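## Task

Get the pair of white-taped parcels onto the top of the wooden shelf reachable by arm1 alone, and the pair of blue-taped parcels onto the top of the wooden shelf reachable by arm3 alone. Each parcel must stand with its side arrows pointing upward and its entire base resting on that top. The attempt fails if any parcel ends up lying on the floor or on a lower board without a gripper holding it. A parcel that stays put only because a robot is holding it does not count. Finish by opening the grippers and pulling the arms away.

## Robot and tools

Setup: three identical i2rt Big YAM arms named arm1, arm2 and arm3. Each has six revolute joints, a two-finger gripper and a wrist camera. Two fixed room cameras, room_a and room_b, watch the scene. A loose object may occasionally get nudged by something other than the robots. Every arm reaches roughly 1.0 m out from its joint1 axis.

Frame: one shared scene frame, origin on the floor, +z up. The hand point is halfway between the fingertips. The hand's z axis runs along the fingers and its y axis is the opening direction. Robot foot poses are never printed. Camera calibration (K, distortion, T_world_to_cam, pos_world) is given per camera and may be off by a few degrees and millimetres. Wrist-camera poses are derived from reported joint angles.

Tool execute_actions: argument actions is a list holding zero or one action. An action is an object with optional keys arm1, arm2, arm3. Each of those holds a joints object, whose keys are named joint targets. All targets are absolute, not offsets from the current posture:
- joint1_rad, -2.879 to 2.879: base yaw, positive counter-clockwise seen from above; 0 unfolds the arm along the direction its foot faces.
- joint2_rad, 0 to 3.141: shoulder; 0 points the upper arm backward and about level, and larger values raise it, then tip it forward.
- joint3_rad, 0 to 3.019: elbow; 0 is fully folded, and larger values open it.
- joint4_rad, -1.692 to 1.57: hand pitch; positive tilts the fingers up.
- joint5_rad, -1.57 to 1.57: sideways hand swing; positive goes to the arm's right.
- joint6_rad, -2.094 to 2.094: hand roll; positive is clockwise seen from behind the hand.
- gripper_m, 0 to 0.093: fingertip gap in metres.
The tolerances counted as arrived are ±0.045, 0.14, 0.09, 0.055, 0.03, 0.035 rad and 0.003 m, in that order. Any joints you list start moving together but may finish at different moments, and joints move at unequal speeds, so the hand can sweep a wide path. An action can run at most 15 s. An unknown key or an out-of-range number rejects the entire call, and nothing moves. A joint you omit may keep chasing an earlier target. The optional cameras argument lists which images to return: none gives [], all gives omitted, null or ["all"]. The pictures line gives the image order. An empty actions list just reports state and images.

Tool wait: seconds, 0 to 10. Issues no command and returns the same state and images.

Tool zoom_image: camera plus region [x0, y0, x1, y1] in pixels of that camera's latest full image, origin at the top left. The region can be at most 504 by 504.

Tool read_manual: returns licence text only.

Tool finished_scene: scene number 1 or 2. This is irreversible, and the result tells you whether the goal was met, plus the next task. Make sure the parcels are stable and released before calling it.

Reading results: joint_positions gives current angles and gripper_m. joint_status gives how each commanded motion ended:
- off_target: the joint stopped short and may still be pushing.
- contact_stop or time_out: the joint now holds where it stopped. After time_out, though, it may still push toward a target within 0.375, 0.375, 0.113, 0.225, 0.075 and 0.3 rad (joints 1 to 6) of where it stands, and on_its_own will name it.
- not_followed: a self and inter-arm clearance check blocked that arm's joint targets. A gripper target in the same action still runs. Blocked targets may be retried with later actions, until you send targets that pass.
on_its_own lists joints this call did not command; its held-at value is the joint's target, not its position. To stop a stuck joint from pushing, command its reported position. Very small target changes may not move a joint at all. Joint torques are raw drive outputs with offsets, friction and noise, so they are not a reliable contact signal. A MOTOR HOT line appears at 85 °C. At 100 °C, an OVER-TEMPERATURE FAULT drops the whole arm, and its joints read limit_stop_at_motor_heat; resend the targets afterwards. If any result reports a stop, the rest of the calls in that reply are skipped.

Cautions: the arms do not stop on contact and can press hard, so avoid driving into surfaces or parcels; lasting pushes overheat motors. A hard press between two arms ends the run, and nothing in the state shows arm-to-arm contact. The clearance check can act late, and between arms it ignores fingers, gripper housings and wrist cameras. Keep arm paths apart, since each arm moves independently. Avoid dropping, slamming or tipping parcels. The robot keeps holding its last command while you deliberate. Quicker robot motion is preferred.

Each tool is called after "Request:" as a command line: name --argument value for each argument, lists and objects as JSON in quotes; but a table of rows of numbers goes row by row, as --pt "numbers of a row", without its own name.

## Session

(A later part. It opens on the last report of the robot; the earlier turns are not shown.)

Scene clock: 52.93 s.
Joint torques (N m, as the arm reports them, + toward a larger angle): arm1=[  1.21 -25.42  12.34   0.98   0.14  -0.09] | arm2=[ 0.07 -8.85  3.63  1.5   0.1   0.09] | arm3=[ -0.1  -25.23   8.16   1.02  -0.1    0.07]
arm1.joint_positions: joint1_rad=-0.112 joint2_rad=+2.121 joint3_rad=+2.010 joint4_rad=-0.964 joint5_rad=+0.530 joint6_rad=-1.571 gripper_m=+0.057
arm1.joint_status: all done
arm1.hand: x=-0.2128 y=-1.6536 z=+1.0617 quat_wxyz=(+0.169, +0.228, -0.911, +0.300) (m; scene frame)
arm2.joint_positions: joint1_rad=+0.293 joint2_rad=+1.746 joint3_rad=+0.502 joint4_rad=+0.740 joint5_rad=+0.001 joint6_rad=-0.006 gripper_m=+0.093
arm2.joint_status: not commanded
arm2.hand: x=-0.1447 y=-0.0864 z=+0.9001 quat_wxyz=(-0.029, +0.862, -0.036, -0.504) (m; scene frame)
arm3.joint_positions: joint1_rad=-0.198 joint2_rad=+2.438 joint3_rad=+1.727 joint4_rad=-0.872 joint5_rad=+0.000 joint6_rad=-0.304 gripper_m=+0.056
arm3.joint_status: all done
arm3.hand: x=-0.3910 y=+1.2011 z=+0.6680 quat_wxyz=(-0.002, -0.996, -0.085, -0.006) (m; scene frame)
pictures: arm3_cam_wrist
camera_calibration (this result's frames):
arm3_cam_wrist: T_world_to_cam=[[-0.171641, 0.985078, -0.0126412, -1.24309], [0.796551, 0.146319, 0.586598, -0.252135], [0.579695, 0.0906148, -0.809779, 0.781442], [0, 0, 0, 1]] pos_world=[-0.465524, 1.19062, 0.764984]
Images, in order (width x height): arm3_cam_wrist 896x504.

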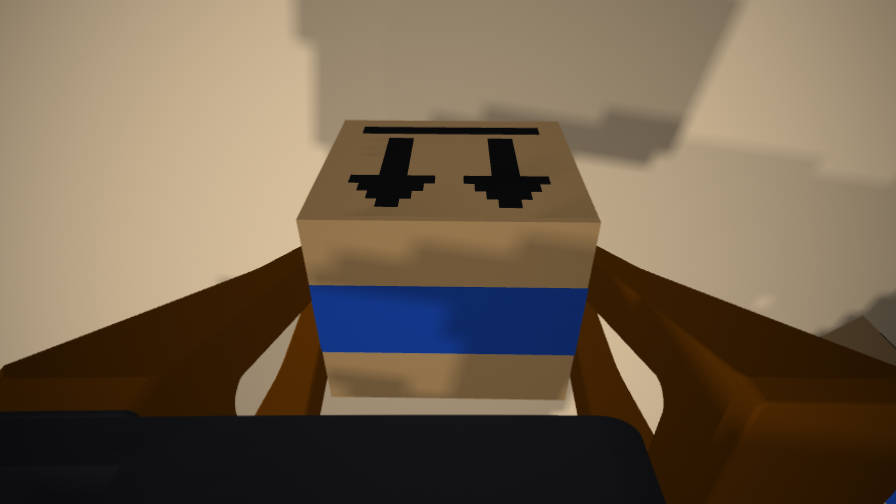

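Request:
execute_actions --actions '[{"arm1":{"joints":{"joint1_rad":-1.49,"joint2_rad":2.60}},"arm3":{"joints":{"joint2_rad":2.515,"joint4_rad":-0.815}}}]' --cameras '["arm1_cam_wrist","arm3_cam_wrist","room_a"]'

Scene clock: 54.93 s.
Joint torques (N m, as the arm reports them, + toward a larger angle): arm1=[  0.88 -25.76   7.77   0.26   0.19  -0.12] | arm2=[ 0.09 -8.71  3.62  1.51  0.1   0.09] | arm3=[ -0.48 -20.27   7.89   1.12  -0.11   0.07]
arm1.joint_positions: joint1_rad=-1.501 joint2_rad=+2.612 joint3_rad=+2.039 joint4_rad=-0.963 joint5_rad=+0.529 joint6_rad=-1.572 gripper_m=+0.057
arm1.joint_status: all done
arm1.hand: x=-1.1451 y=-1.4359 z=+0.7201 quat_wxyz=(+0.251, -0.362, -0.894, -0.085) (m; scene frame)
arm2.joint_positions: joint1_rad=+0.293 joint2_rad=+1.746 joint3_rad=+0.502 joint4_rad=+0.740 joint5_rad=+0.001 joint6_rad=-0.006 gripper_m=+0.093
arm2.joint_status: not commanded
arm2.hand: x=-0.1447 y=-0.0864 z=+0.9001 quat_wxyz=(-0.029, +0.862, -0.036, -0.504) (m; scene frame)
arm3.joint_positions: joint1_rad=-0.198 joint2_rad=+2.472 joint3_rad=+1.729 joint4_rad=-0.818 joint5_rad=+0.000 joint6_rad=-0.304 gripper_m=+0.056
arm3.joint_status: all done
arm3.hand: x=-0.3948 y=+1.2017 z=+0.6476 quat_wxyz=(+0.001, -0.996, -0.085, +0.004) (m; scene frame)
pictures: arm1_cam_wrist, arm3_cam_wrist, room_a
camera_calibration (this result's frames):
arm1_cam_wrist: T_world_to_cam=[[-0.696777, -0.716375, 0.0361842, -1.85361], [-0.262937, 0.302027, 0.916321, -0.524006], [-0.667358, 0.628957, -0.398807, 0.547731], [0, 0, 0, 1]] pos_world=[-1.0638, -1.51412, 0.765668]
arm3_cam_wrist: T_world_to_cam=[[-0.17183, 0.985111, -0.00562573, -1.24921], [0.809201, 0.144399, 0.569511, -0.218883], [0.561844, 0.0933065, -0.821964, 0.76473], [0, 0, 0, 1]] pos_world=[-0.46719, 1.19086, 0.746209]
Images, in order (width x height): arm1_cam_wrist 896x504, arm3_cam_wrist 896x504, room_a 896x504.

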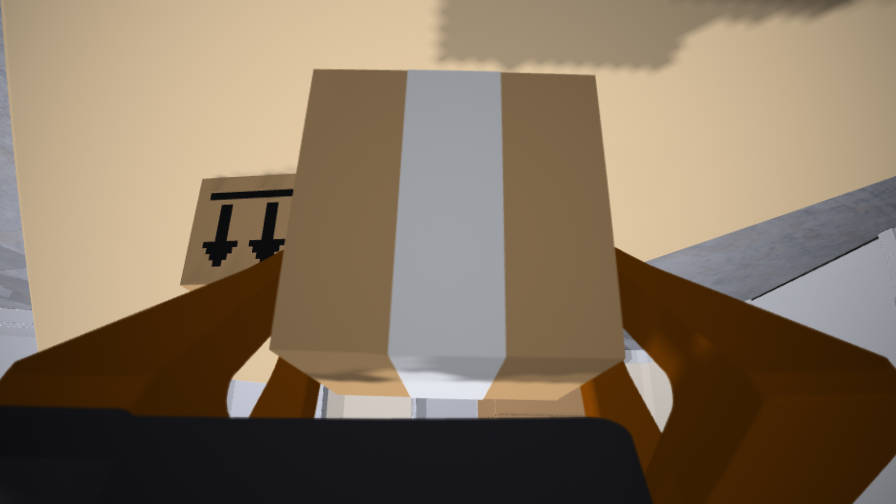

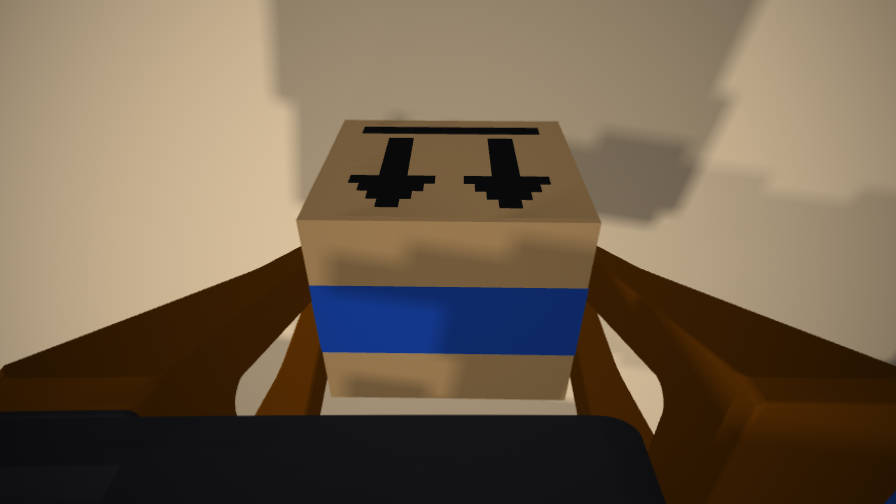

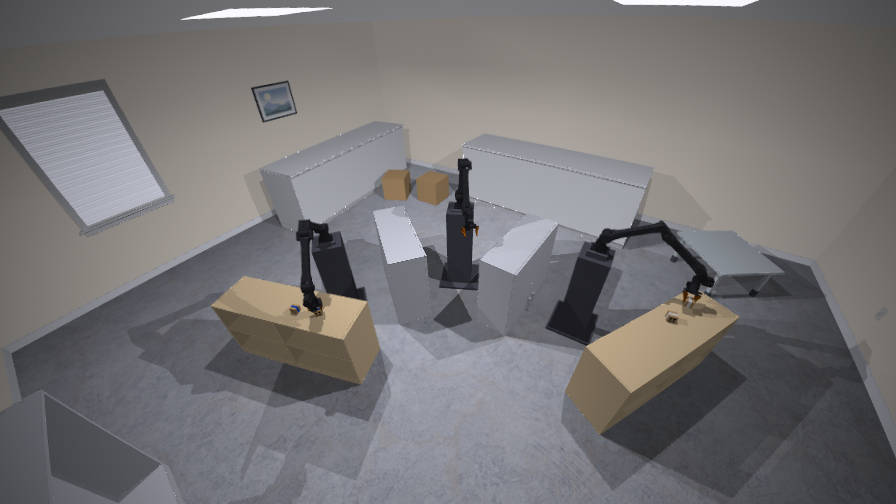

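Request:
execute_actions --actions '[{"arm1":{"joints":{"joint2_rad":2.70,"joint4_rad":-0.915}},"arm3":{"joints":{"joint2_rad":2.53}}}]' --cameras '["arm1_cam_wrist"]'

Scene clock: 56.53 s.
Joint torques (N m, as the arm reports them, + toward a larger angle): arm1=[  0.88 -22.94   7.53   0.71   0.2   -0.14] | arm2=[ 0.1  -8.77  3.6   1.49  0.1   0.09] | arm3=[ -0.41 -18.98   7.89   1.14  -0.11   0.07]
arm1.joint_positions: joint1_rad=-1.501 joint2_rad=+2.680 joint3_rad=+2.039 joint4_rad=-0.922 joint5_rad=+0.529 joint6_rad=-1.572 gripper_m=+0.057
arm1.joint_status: all done
arm1.hand: x=-1.1366 y=-1.4266 z=+0.6739 quat_wxyz=(+0.247, -0.359, -0.895, -0.097) (m; scene frame)
arm2.joint_positions: joint1_rad=+0.293 joint2_rad=+1.746 joint3_rad=+0.502 joint4_rad=+0.740 joint5_rad=+0.001 joint6_rad=-0.006 gripper_m=+0.093
arm2.joint_status: not commanded
arm2.hand: x=-0.1447 y=-0.0864 z=+0.9001 quat_wxyz=(-0.029, +0.862, -0.036, -0.504) (m; scene frame)
arm3.joint_positions: joint1_rad=-0.198 joint2_rad=+2.472 joint3_rad=+1.729 joint4_rad=-0.818 joint5_rad=+0.000 joint6_rad=-0.304 gripper_m=+0.056
arm3.joint_status: all done
arm3.hand: x=-0.3947 y=+1.2017 z=+0.6474 quat_wxyz=(+0.001, -0.996, -0.085, +0.004) (m; scene frame)
pictures: arm1_cam_wrist
camera_calibration (this result's frames):
arm1_cam_wrist: T_world_to_cam=[[-0.697325, -0.716687, 0.00987175, -1.82268], [-0.279554, 0.284632, 0.91697, -0.526411], [-0.65999, 0.636667, -0.398834, 0.54849], [0, 0, 0, 1]] pos_world=[-1.05616, -1.50566, 0.719453]
Images, in order (width x height): arm1_cam_wrist 896x504.

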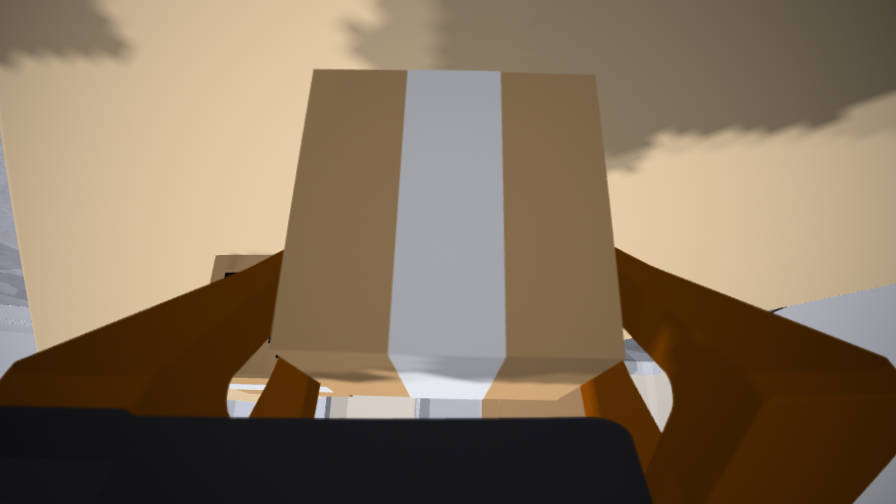

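Request:
execute_actions --actions '[{"arm1":{"joints":{"joint2_rad":2.74,"joint4_rad":-0.893}},"arm3":{"joints":{"joint2_rad":2.475,"gripper_m":0.093}}}]' --cameras '["arm1_cam_wrist","arm3_cam_wrist"]'

Scene clock: 57.60 s.
Joint torques (N m, as the arm reports them, + toward a larger angle): arm1=[  0.96 -21.57   7.41   0.76   0.15  -0.14] | arm2=[ 0.18 -8.77  3.62  1.5   0.1   0.09] | arm3=[ -0.64 -24.12   8.     1.22  -0.11   0.07]
arm1.joint_positions: joint1_rad=-1.501 joint2_rad=+2.702 joint3_rad=+2.039 joint4_rad=-0.899 joint5_rad=+0.530 joint6_rad=-1.572 gripper_m=+0.057
arm1.joint_status: all done
arm1.hand: x=-1.1345 y=-1.4247 z=+0.6588 quat_wxyz=(+0.247, -0.359, -0.895, -0.097) (m; scene frame)
arm2.joint_positions: joint1_rad=+0.293 joint2_rad=+1.746 joint3_rad=+0.502 joint4_rad=+0.740 joint5_rad=+0.001 joint6_rad=-0.006 gripper_m=+0.093
arm2.joint_status: not commanded
arm2.hand: x=-0.1447 y=-0.0864 z=+0.9001 quat_wxyz=(-0.029, +0.862, -0.036, -0.504) (m; scene frame)
arm3.joint_positions: joint1_rad=-0.198 joint2_rad=+2.472 joint3_rad=+1.729 joint4_rad=-0.818 joint5_rad=+0.000 joint6_rad=-0.304 gripper_m=+0.093
arm3.joint_status: all done
arm3.hand: x=-0.3947 y=+1.2017 z=+0.6474 quat_wxyz=(+0.001, -0.996, -0.085, +0.004) (m; scene frame)
pictures: arm1_cam_wrist, arm3_cam_wrist
camera_calibration (this result's frames):
arm1_cam_wrist: T_world_to_cam=[[-0.696774, -0.717222, 0.0098768, -1.8198], [-0.279015, 0.283694, 0.917425, -0.513555], [-0.6608, 0.636482, -0.397786, 0.540834], [0, 0, 0, 1]] pos_world=[-1.0539, -1.50374, 0.704258]
arm3_cam_wrist: T_world_to_cam=[[-0.171828, 0.98511, -0.00574045, -1.2491], [0.808986, 0.144427, 0.56981, -0.219157], [0.562155, 0.0932651, -0.821757, 0.764506], [0, 0, 0, 1]] pos_world=[-0.467105, 1.19085, 0.745945]
Images, in order (width x height): arm1_cam_wrist 896x504, arm3_cam_wrist 896x504.

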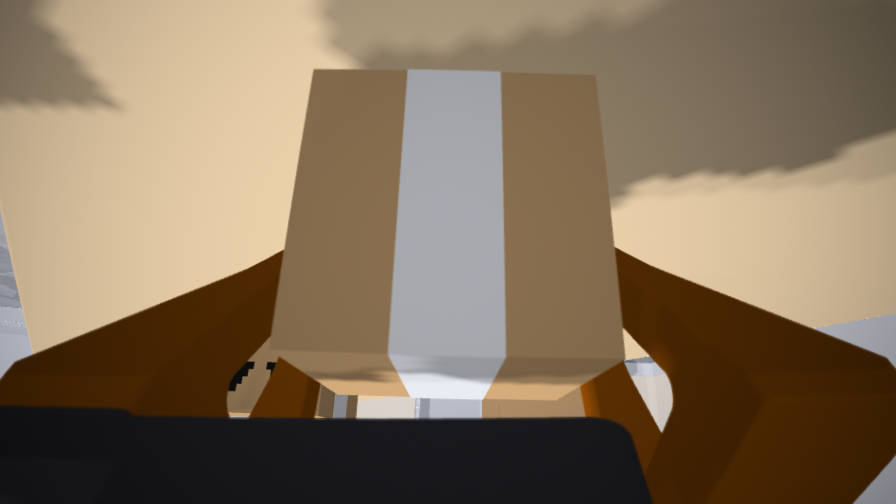

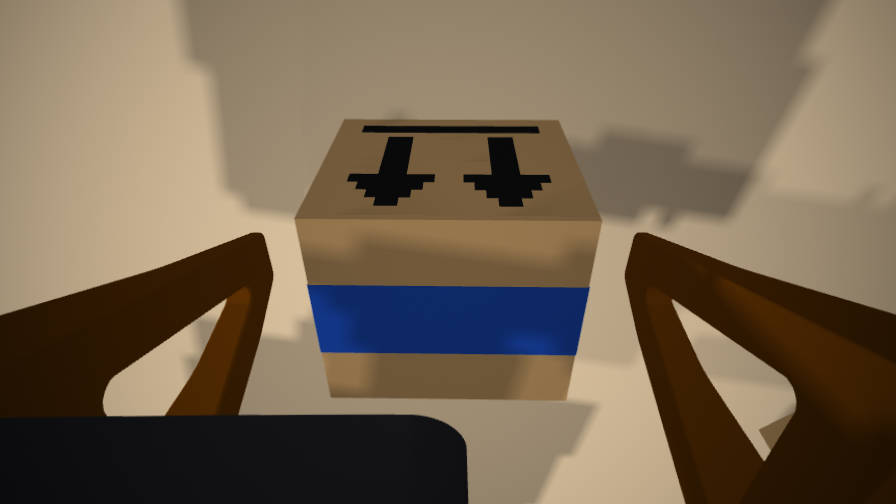

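Request:
execute_actions --actions '[{"arm1":{"joints":{"joint2_rad":2.71,"gripper_m":0.093}},"arm3":{"joints":{"joint2_rad":2.25,"joint4_rad":-1.0}}}]' --cameras '["arm1_cam_wrist"]'

Request:
execute_actions --actions '[{"arm1":{"joints":{"joint2_rad":2.5,"joint4_rad":-1.1}}}]'

Scene clock: 59.00 s.
Joint torques (N m, as the arm reports them, + toward a larger angle): arm1=[  0.8  -24.41   7.41   0.71   0.13  -0.14] | arm2=[ 0.1  -8.78  3.63  1.51  0.1   0.09] | arm3=[ -0.36 -20.67   9.69   0.87  -0.11   0.07]
arm1.joint_positions: joint1_rad=-1.501 joint2_rad=+2.702 joint3_rad=+2.039 joint4_rad=-0.899 joint5_rad=+0.530 joint6_rad=-1.572 gripper_m=+0.093
arm1.joint_status: all done
arm1.hand: x=-1.1345 y=-1.4247 z=+0.6588 quat_wxyz=(+0.247, -0.358, -0.895, -0.097) (m; scene frame)
arm2.joint_positions: joint1_rad=+0.293 joint2_rad=+1.746 joint3_rad=+0.502 joint4_rad=+0.740 joint5_rad=+0.001 joint6_rad=-0.006 gripper_m=+0.093
arm2.joint_status: not commanded
arm2.hand: x=-0.1447 y=-0.0864 z=+0.9001 quat_wxyz=(-0.029, +0.862, -0.036, -0.504) (m; scene frame)
arm3.joint_positions: joint1_rad=-0.198 joint2_rad=+2.216 joint3_rad=+1.726 joint4_rad=-0.992 joint5_rad=+0.000 joint6_rad=-0.304 gripper_m=+0.093
arm3.joint_status: all done
arm3.hand: x=-0.4127 y=+1.2042 z=+0.8066 quat_wxyz=(+0.009, -0.995, -0.085, +0.043) (m; scene frame)
pictures: arm1_cam_wrist
camera_calibration (this result's frames):
arm1_cam_wrist: T_world_to_cam=[[-0.696541, -0.717452, 0.00968158, -1.81974], [-0.27923, 0.283472, 0.917428, -0.514118], [-0.660955, 0.636322, -0.397784, 0.540429], [0, 0, 0, 1]] pos_world=[-1.05388, -1.50372, 0.704258]
Images, in order (width x height): arm1_cam_wrist 896x504.

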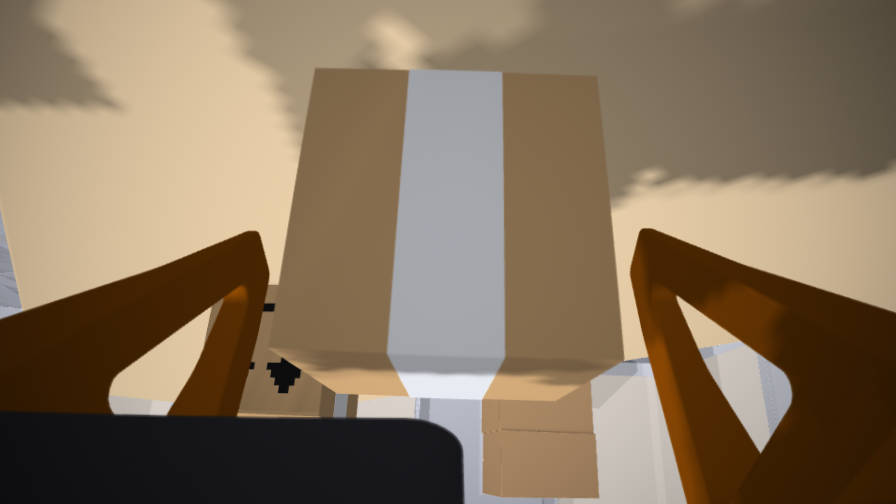

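Scene clock: 60.13 s.
Joint torques (N m, as the arm reports them, + toward a larger angle): arm1=[  0.85 -22.55   8.57   0.33   0.14  -0.12] | arm2=[ 0.12 -8.77  3.62  1.5   0.1   0.09] | arm3=[ -0.41 -20.39   9.58   0.85  -0.11   0.07]
arm1.joint_positions: joint1_rad=-1.501 joint2_rad=+2.466 joint3_rad=+2.039 joint4_rad=-1.093 joint5_rad=+0.530 joint6_rad=-1.572 gripper_m=+0.093
arm1.joint_status: all done
arm1.hand: x=-1.1497 y=-1.4423 z=+0.8206 quat_wxyz=(+0.255, -0.364, -0.893, -0.077) (m; scene frame)
arm2.joint_positions: joint1_rad=+0.293 joint2_rad=+1.746 joint3_rad=+0.502 joint4_rad=+0.740 joint5_rad=+0.001 joint6_rad=-0.006 gripper_m=+0.093
arm2.joint_status: not commanded
arm2.hand: x=-0.1447 y=-0.0864 z=+0.9001 quat_wxyz=(-0.029, +0.862, -0.036, -0.504) (m; scene frame)
arm3.joint_positions: joint1_rad=-0.198 joint2_rad=+2.216 joint3_rad=+1.726 joint4_rad=-0.992 joint5_rad=+0.000 joint6_rad=-0.304 gripper_m=+0.093
arm3.joint_status: not commanded
arm3.hand: x=-0.4127 y=+1.2042 z=+0.8066 quat_wxyz=(+0.009, -0.995, -0.085, +0.043) (m; scene frame)
pictures: arm1_cam_wrist, arm2_cam_wrist, arm3_cam_wrist, room_a, room_b
camera_calibration (this result's frames):
arm1_cam_wrist: T_world_to_cam=[[-0.695383, -0.716672, 0.0531423, -1.87778], [-0.251794, 0.312239, 0.916027, -0.587569], [-0.673084, 0.623609, -0.39758, 0.573424], [0, 0, 0, 1]] pos_world=[-1.06776, -1.51988, 0.866001]
arm2_cam_wrist: T_world_to_cam=[[0.0971234, 0.99509, 0.0190254, 0.0795576], [0.904059, -0.0802119, -0.419814, 0.507528], [-0.416227, 0.0579739, -0.907411, 0.88261], [0, 0, 0, 1]] pos_world=[-0.0991957, -0.0896256, 1.01244]
arm3_cam_wrist: T_world_to_cam=[[-0.171305, 0.985054, 0.0179971, -1.27261], [0.851127, 0.138765, 0.506288, -0.220194], [0.496223, 0.102048, -0.862177, 0.900108], [0, 0, 0, 1]] pos_world=[-0.477247, 1.19229, 0.910437]
Images, in order (width x height): arm1_cam_wrist 896x504, arm2_cam_wrist 896x504, arm3_cam_wrist 896x504, room_a 896x504, room_b 896x504.

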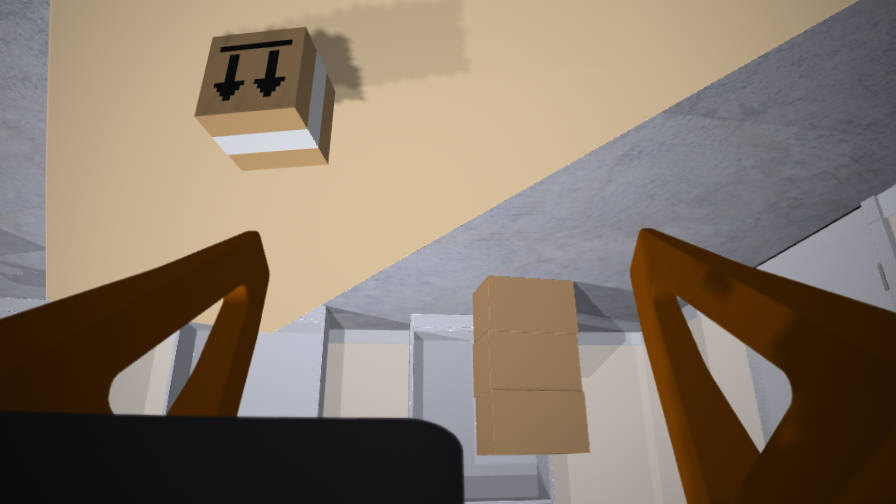

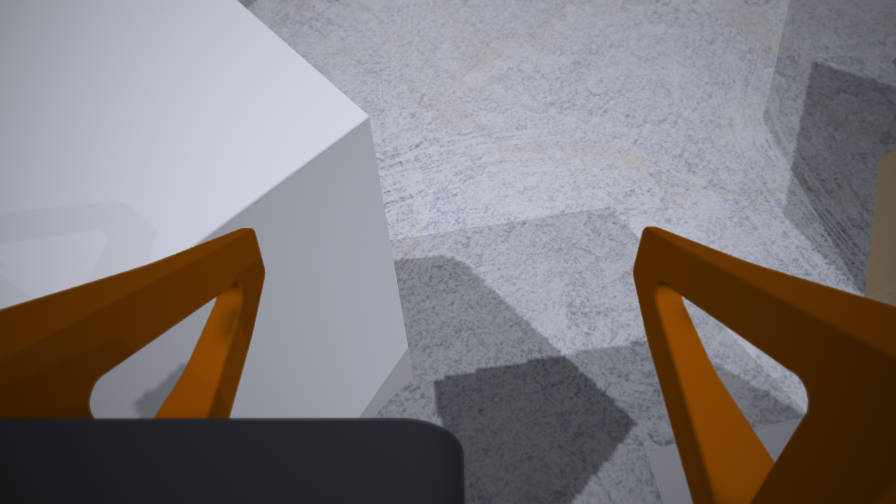

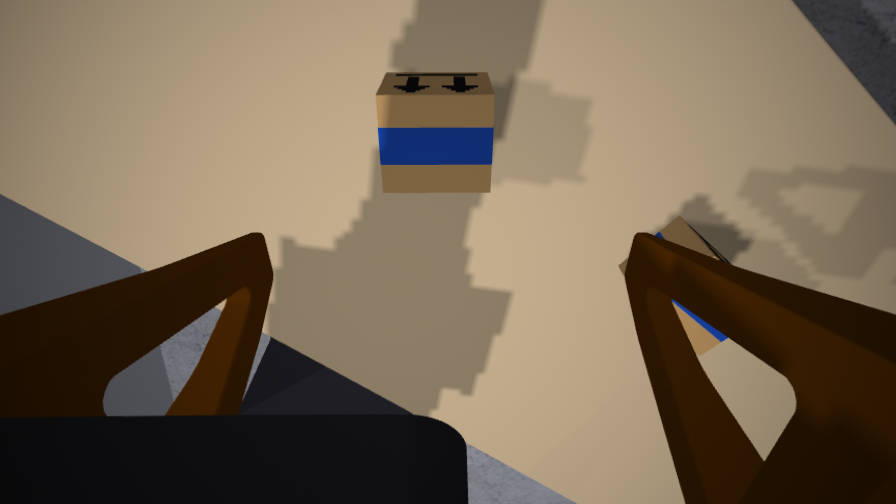

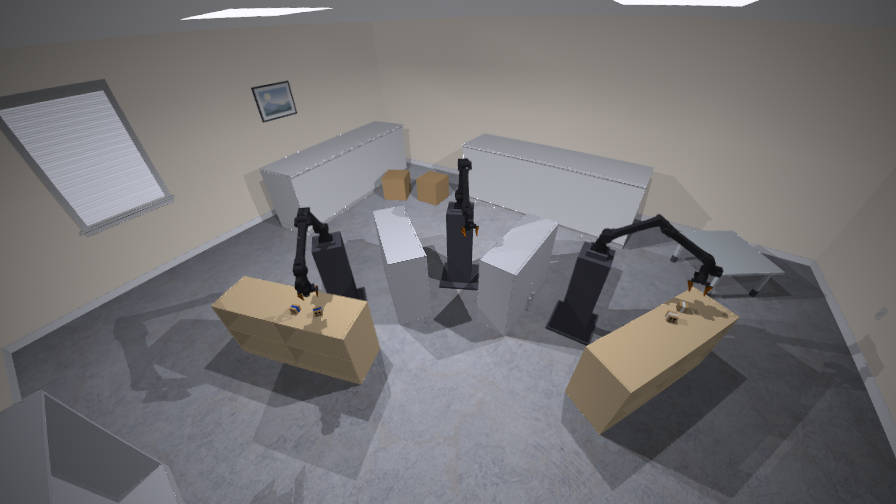

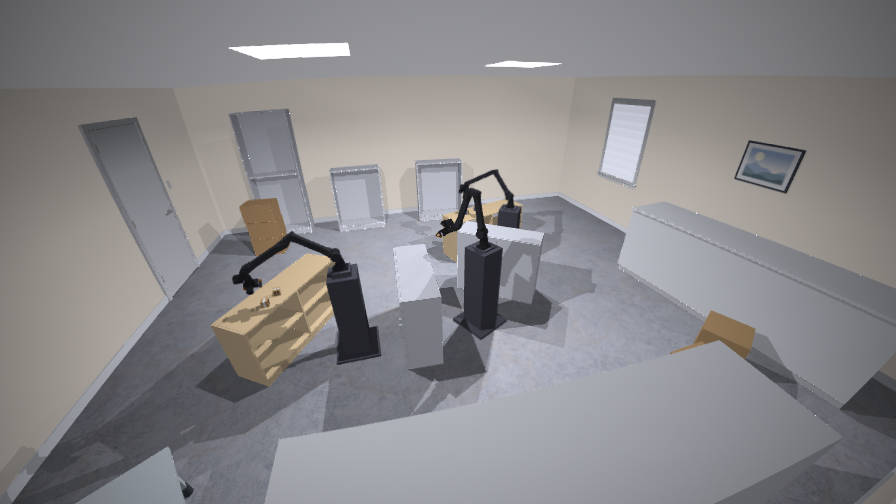

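Request:
zoom_image --camera "room_a" --region '[655, 290, 715, 330]'

Request:
zoom_image --camera "room_b" --region '[240, 280, 300, 320]'

Region (655, 290, 715, 330) of room_a's 896x504 image, scaled by 8.400, with more detail than that image has.

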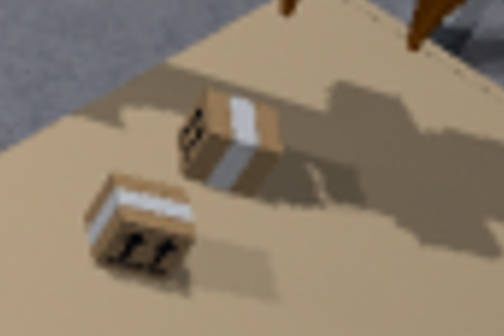

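Region (240, 280, 300, 320) of room_b's 896x504 image, scaled by 8.400, with more detail than that image has.

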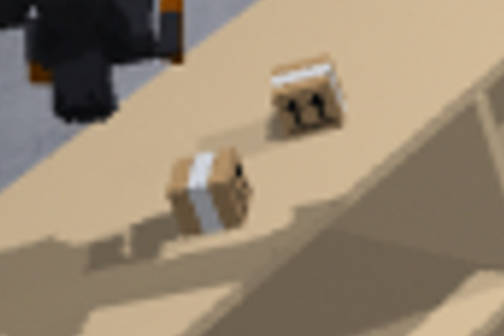

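Request:
execute_actions --actions '[{"arm1":{"joints":{"joint1_rad":-1.6,"joint4_rad":-1.03,"joint5_rad":0.0,"joint6_rad":-0.45}}}]' --cameras '["arm1_cam_wrist"]'

Scene clock: 62.60 s.
Joint torques (N m, as the arm reports them, + toward a larger angle): arm1=[  0.69 -22.06   8.7    1.03  -0.3    0.02] | arm2=[ 0.14 -8.81  3.61  1.5   0.1   0.08] | arm3=[ -0.45 -20.43   9.61   0.86  -0.11   0.07]
arm1.joint_positions: joint1_rad=-1.610 joint2_rad=+2.466 joint3_rad=+2.039 joint4_rad=-1.039 joint5_rad=+0.004 joint6_rad=-0.459 gripper_m=+0.093
arm1.joint_status: all done
arm1.hand: x=-1.1525 y=-1.4534 z=+0.7979 quat_wxyz=(+0.000, -0.836, -0.547, +0.052) (m; scene frame)
arm2.joint_positions: joint1_rad=+0.293 joint2_rad=+1.746 joint3_rad=+0.502 joint4_rad=+0.740 joint5_rad=+0.001 joint6_rad=-0.006 gripper_m=+0.093
arm2.joint_status: not commanded
arm2.hand: x=-0.1447 y=-0.0864 z=+0.9001 quat_wxyz=(-0.029, +0.862, -0.036, -0.504) (m; scene frame)
arm3.joint_positions: joint1_rad=-0.198 joint2_rad=+2.216 joint3_rad=+1.726 joint4_rad=-0.992 joint5_rad=+0.000 joint6_rad=-0.304 gripper_m=+0.093
arm3.joint_status: not commanded
arm3.hand: x=-0.4127 y=+1.2042 z=+0.8066 quat_wxyz=(+0.009, -0.995, -0.085, +0.043) (m; scene frame)
pictures: arm1_cam_wrist
camera_calibration (this result's frames):
arm1_cam_wrist: T_world_to_cam=[[-0.909138, 0.412888, 0.0547025, -0.492326], [0.380929, 0.771191, 0.510056, 1.15606], [0.16841, 0.484548, -0.8584, 1.70487], [0, 0, 0, 1]] pos_world=[-1.17509, -1.51437, 0.900739]
Images, in order (width x height): arm1_cam_wrist 896x504.

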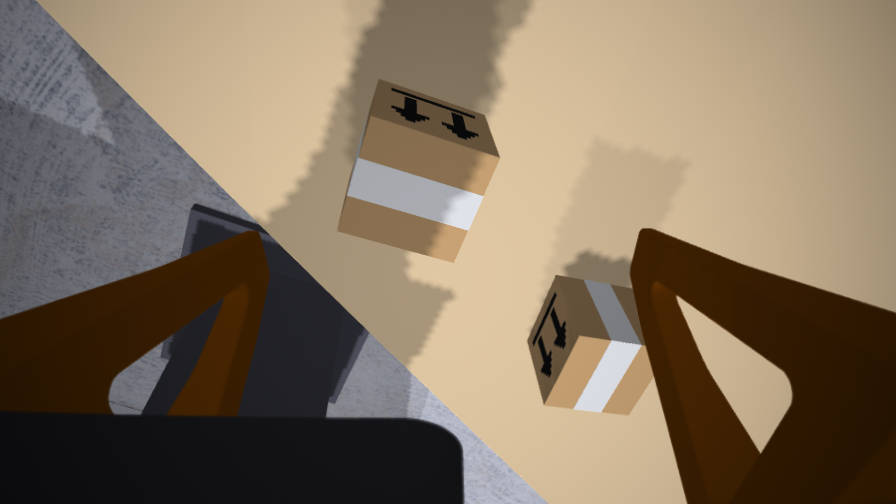

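Both white parcels are upright (arrowheads toward the top face) and fully on the shelf; both blue ones verified earlier.

Request:
finished_scene --scene 2

The scene is finished: the task was done.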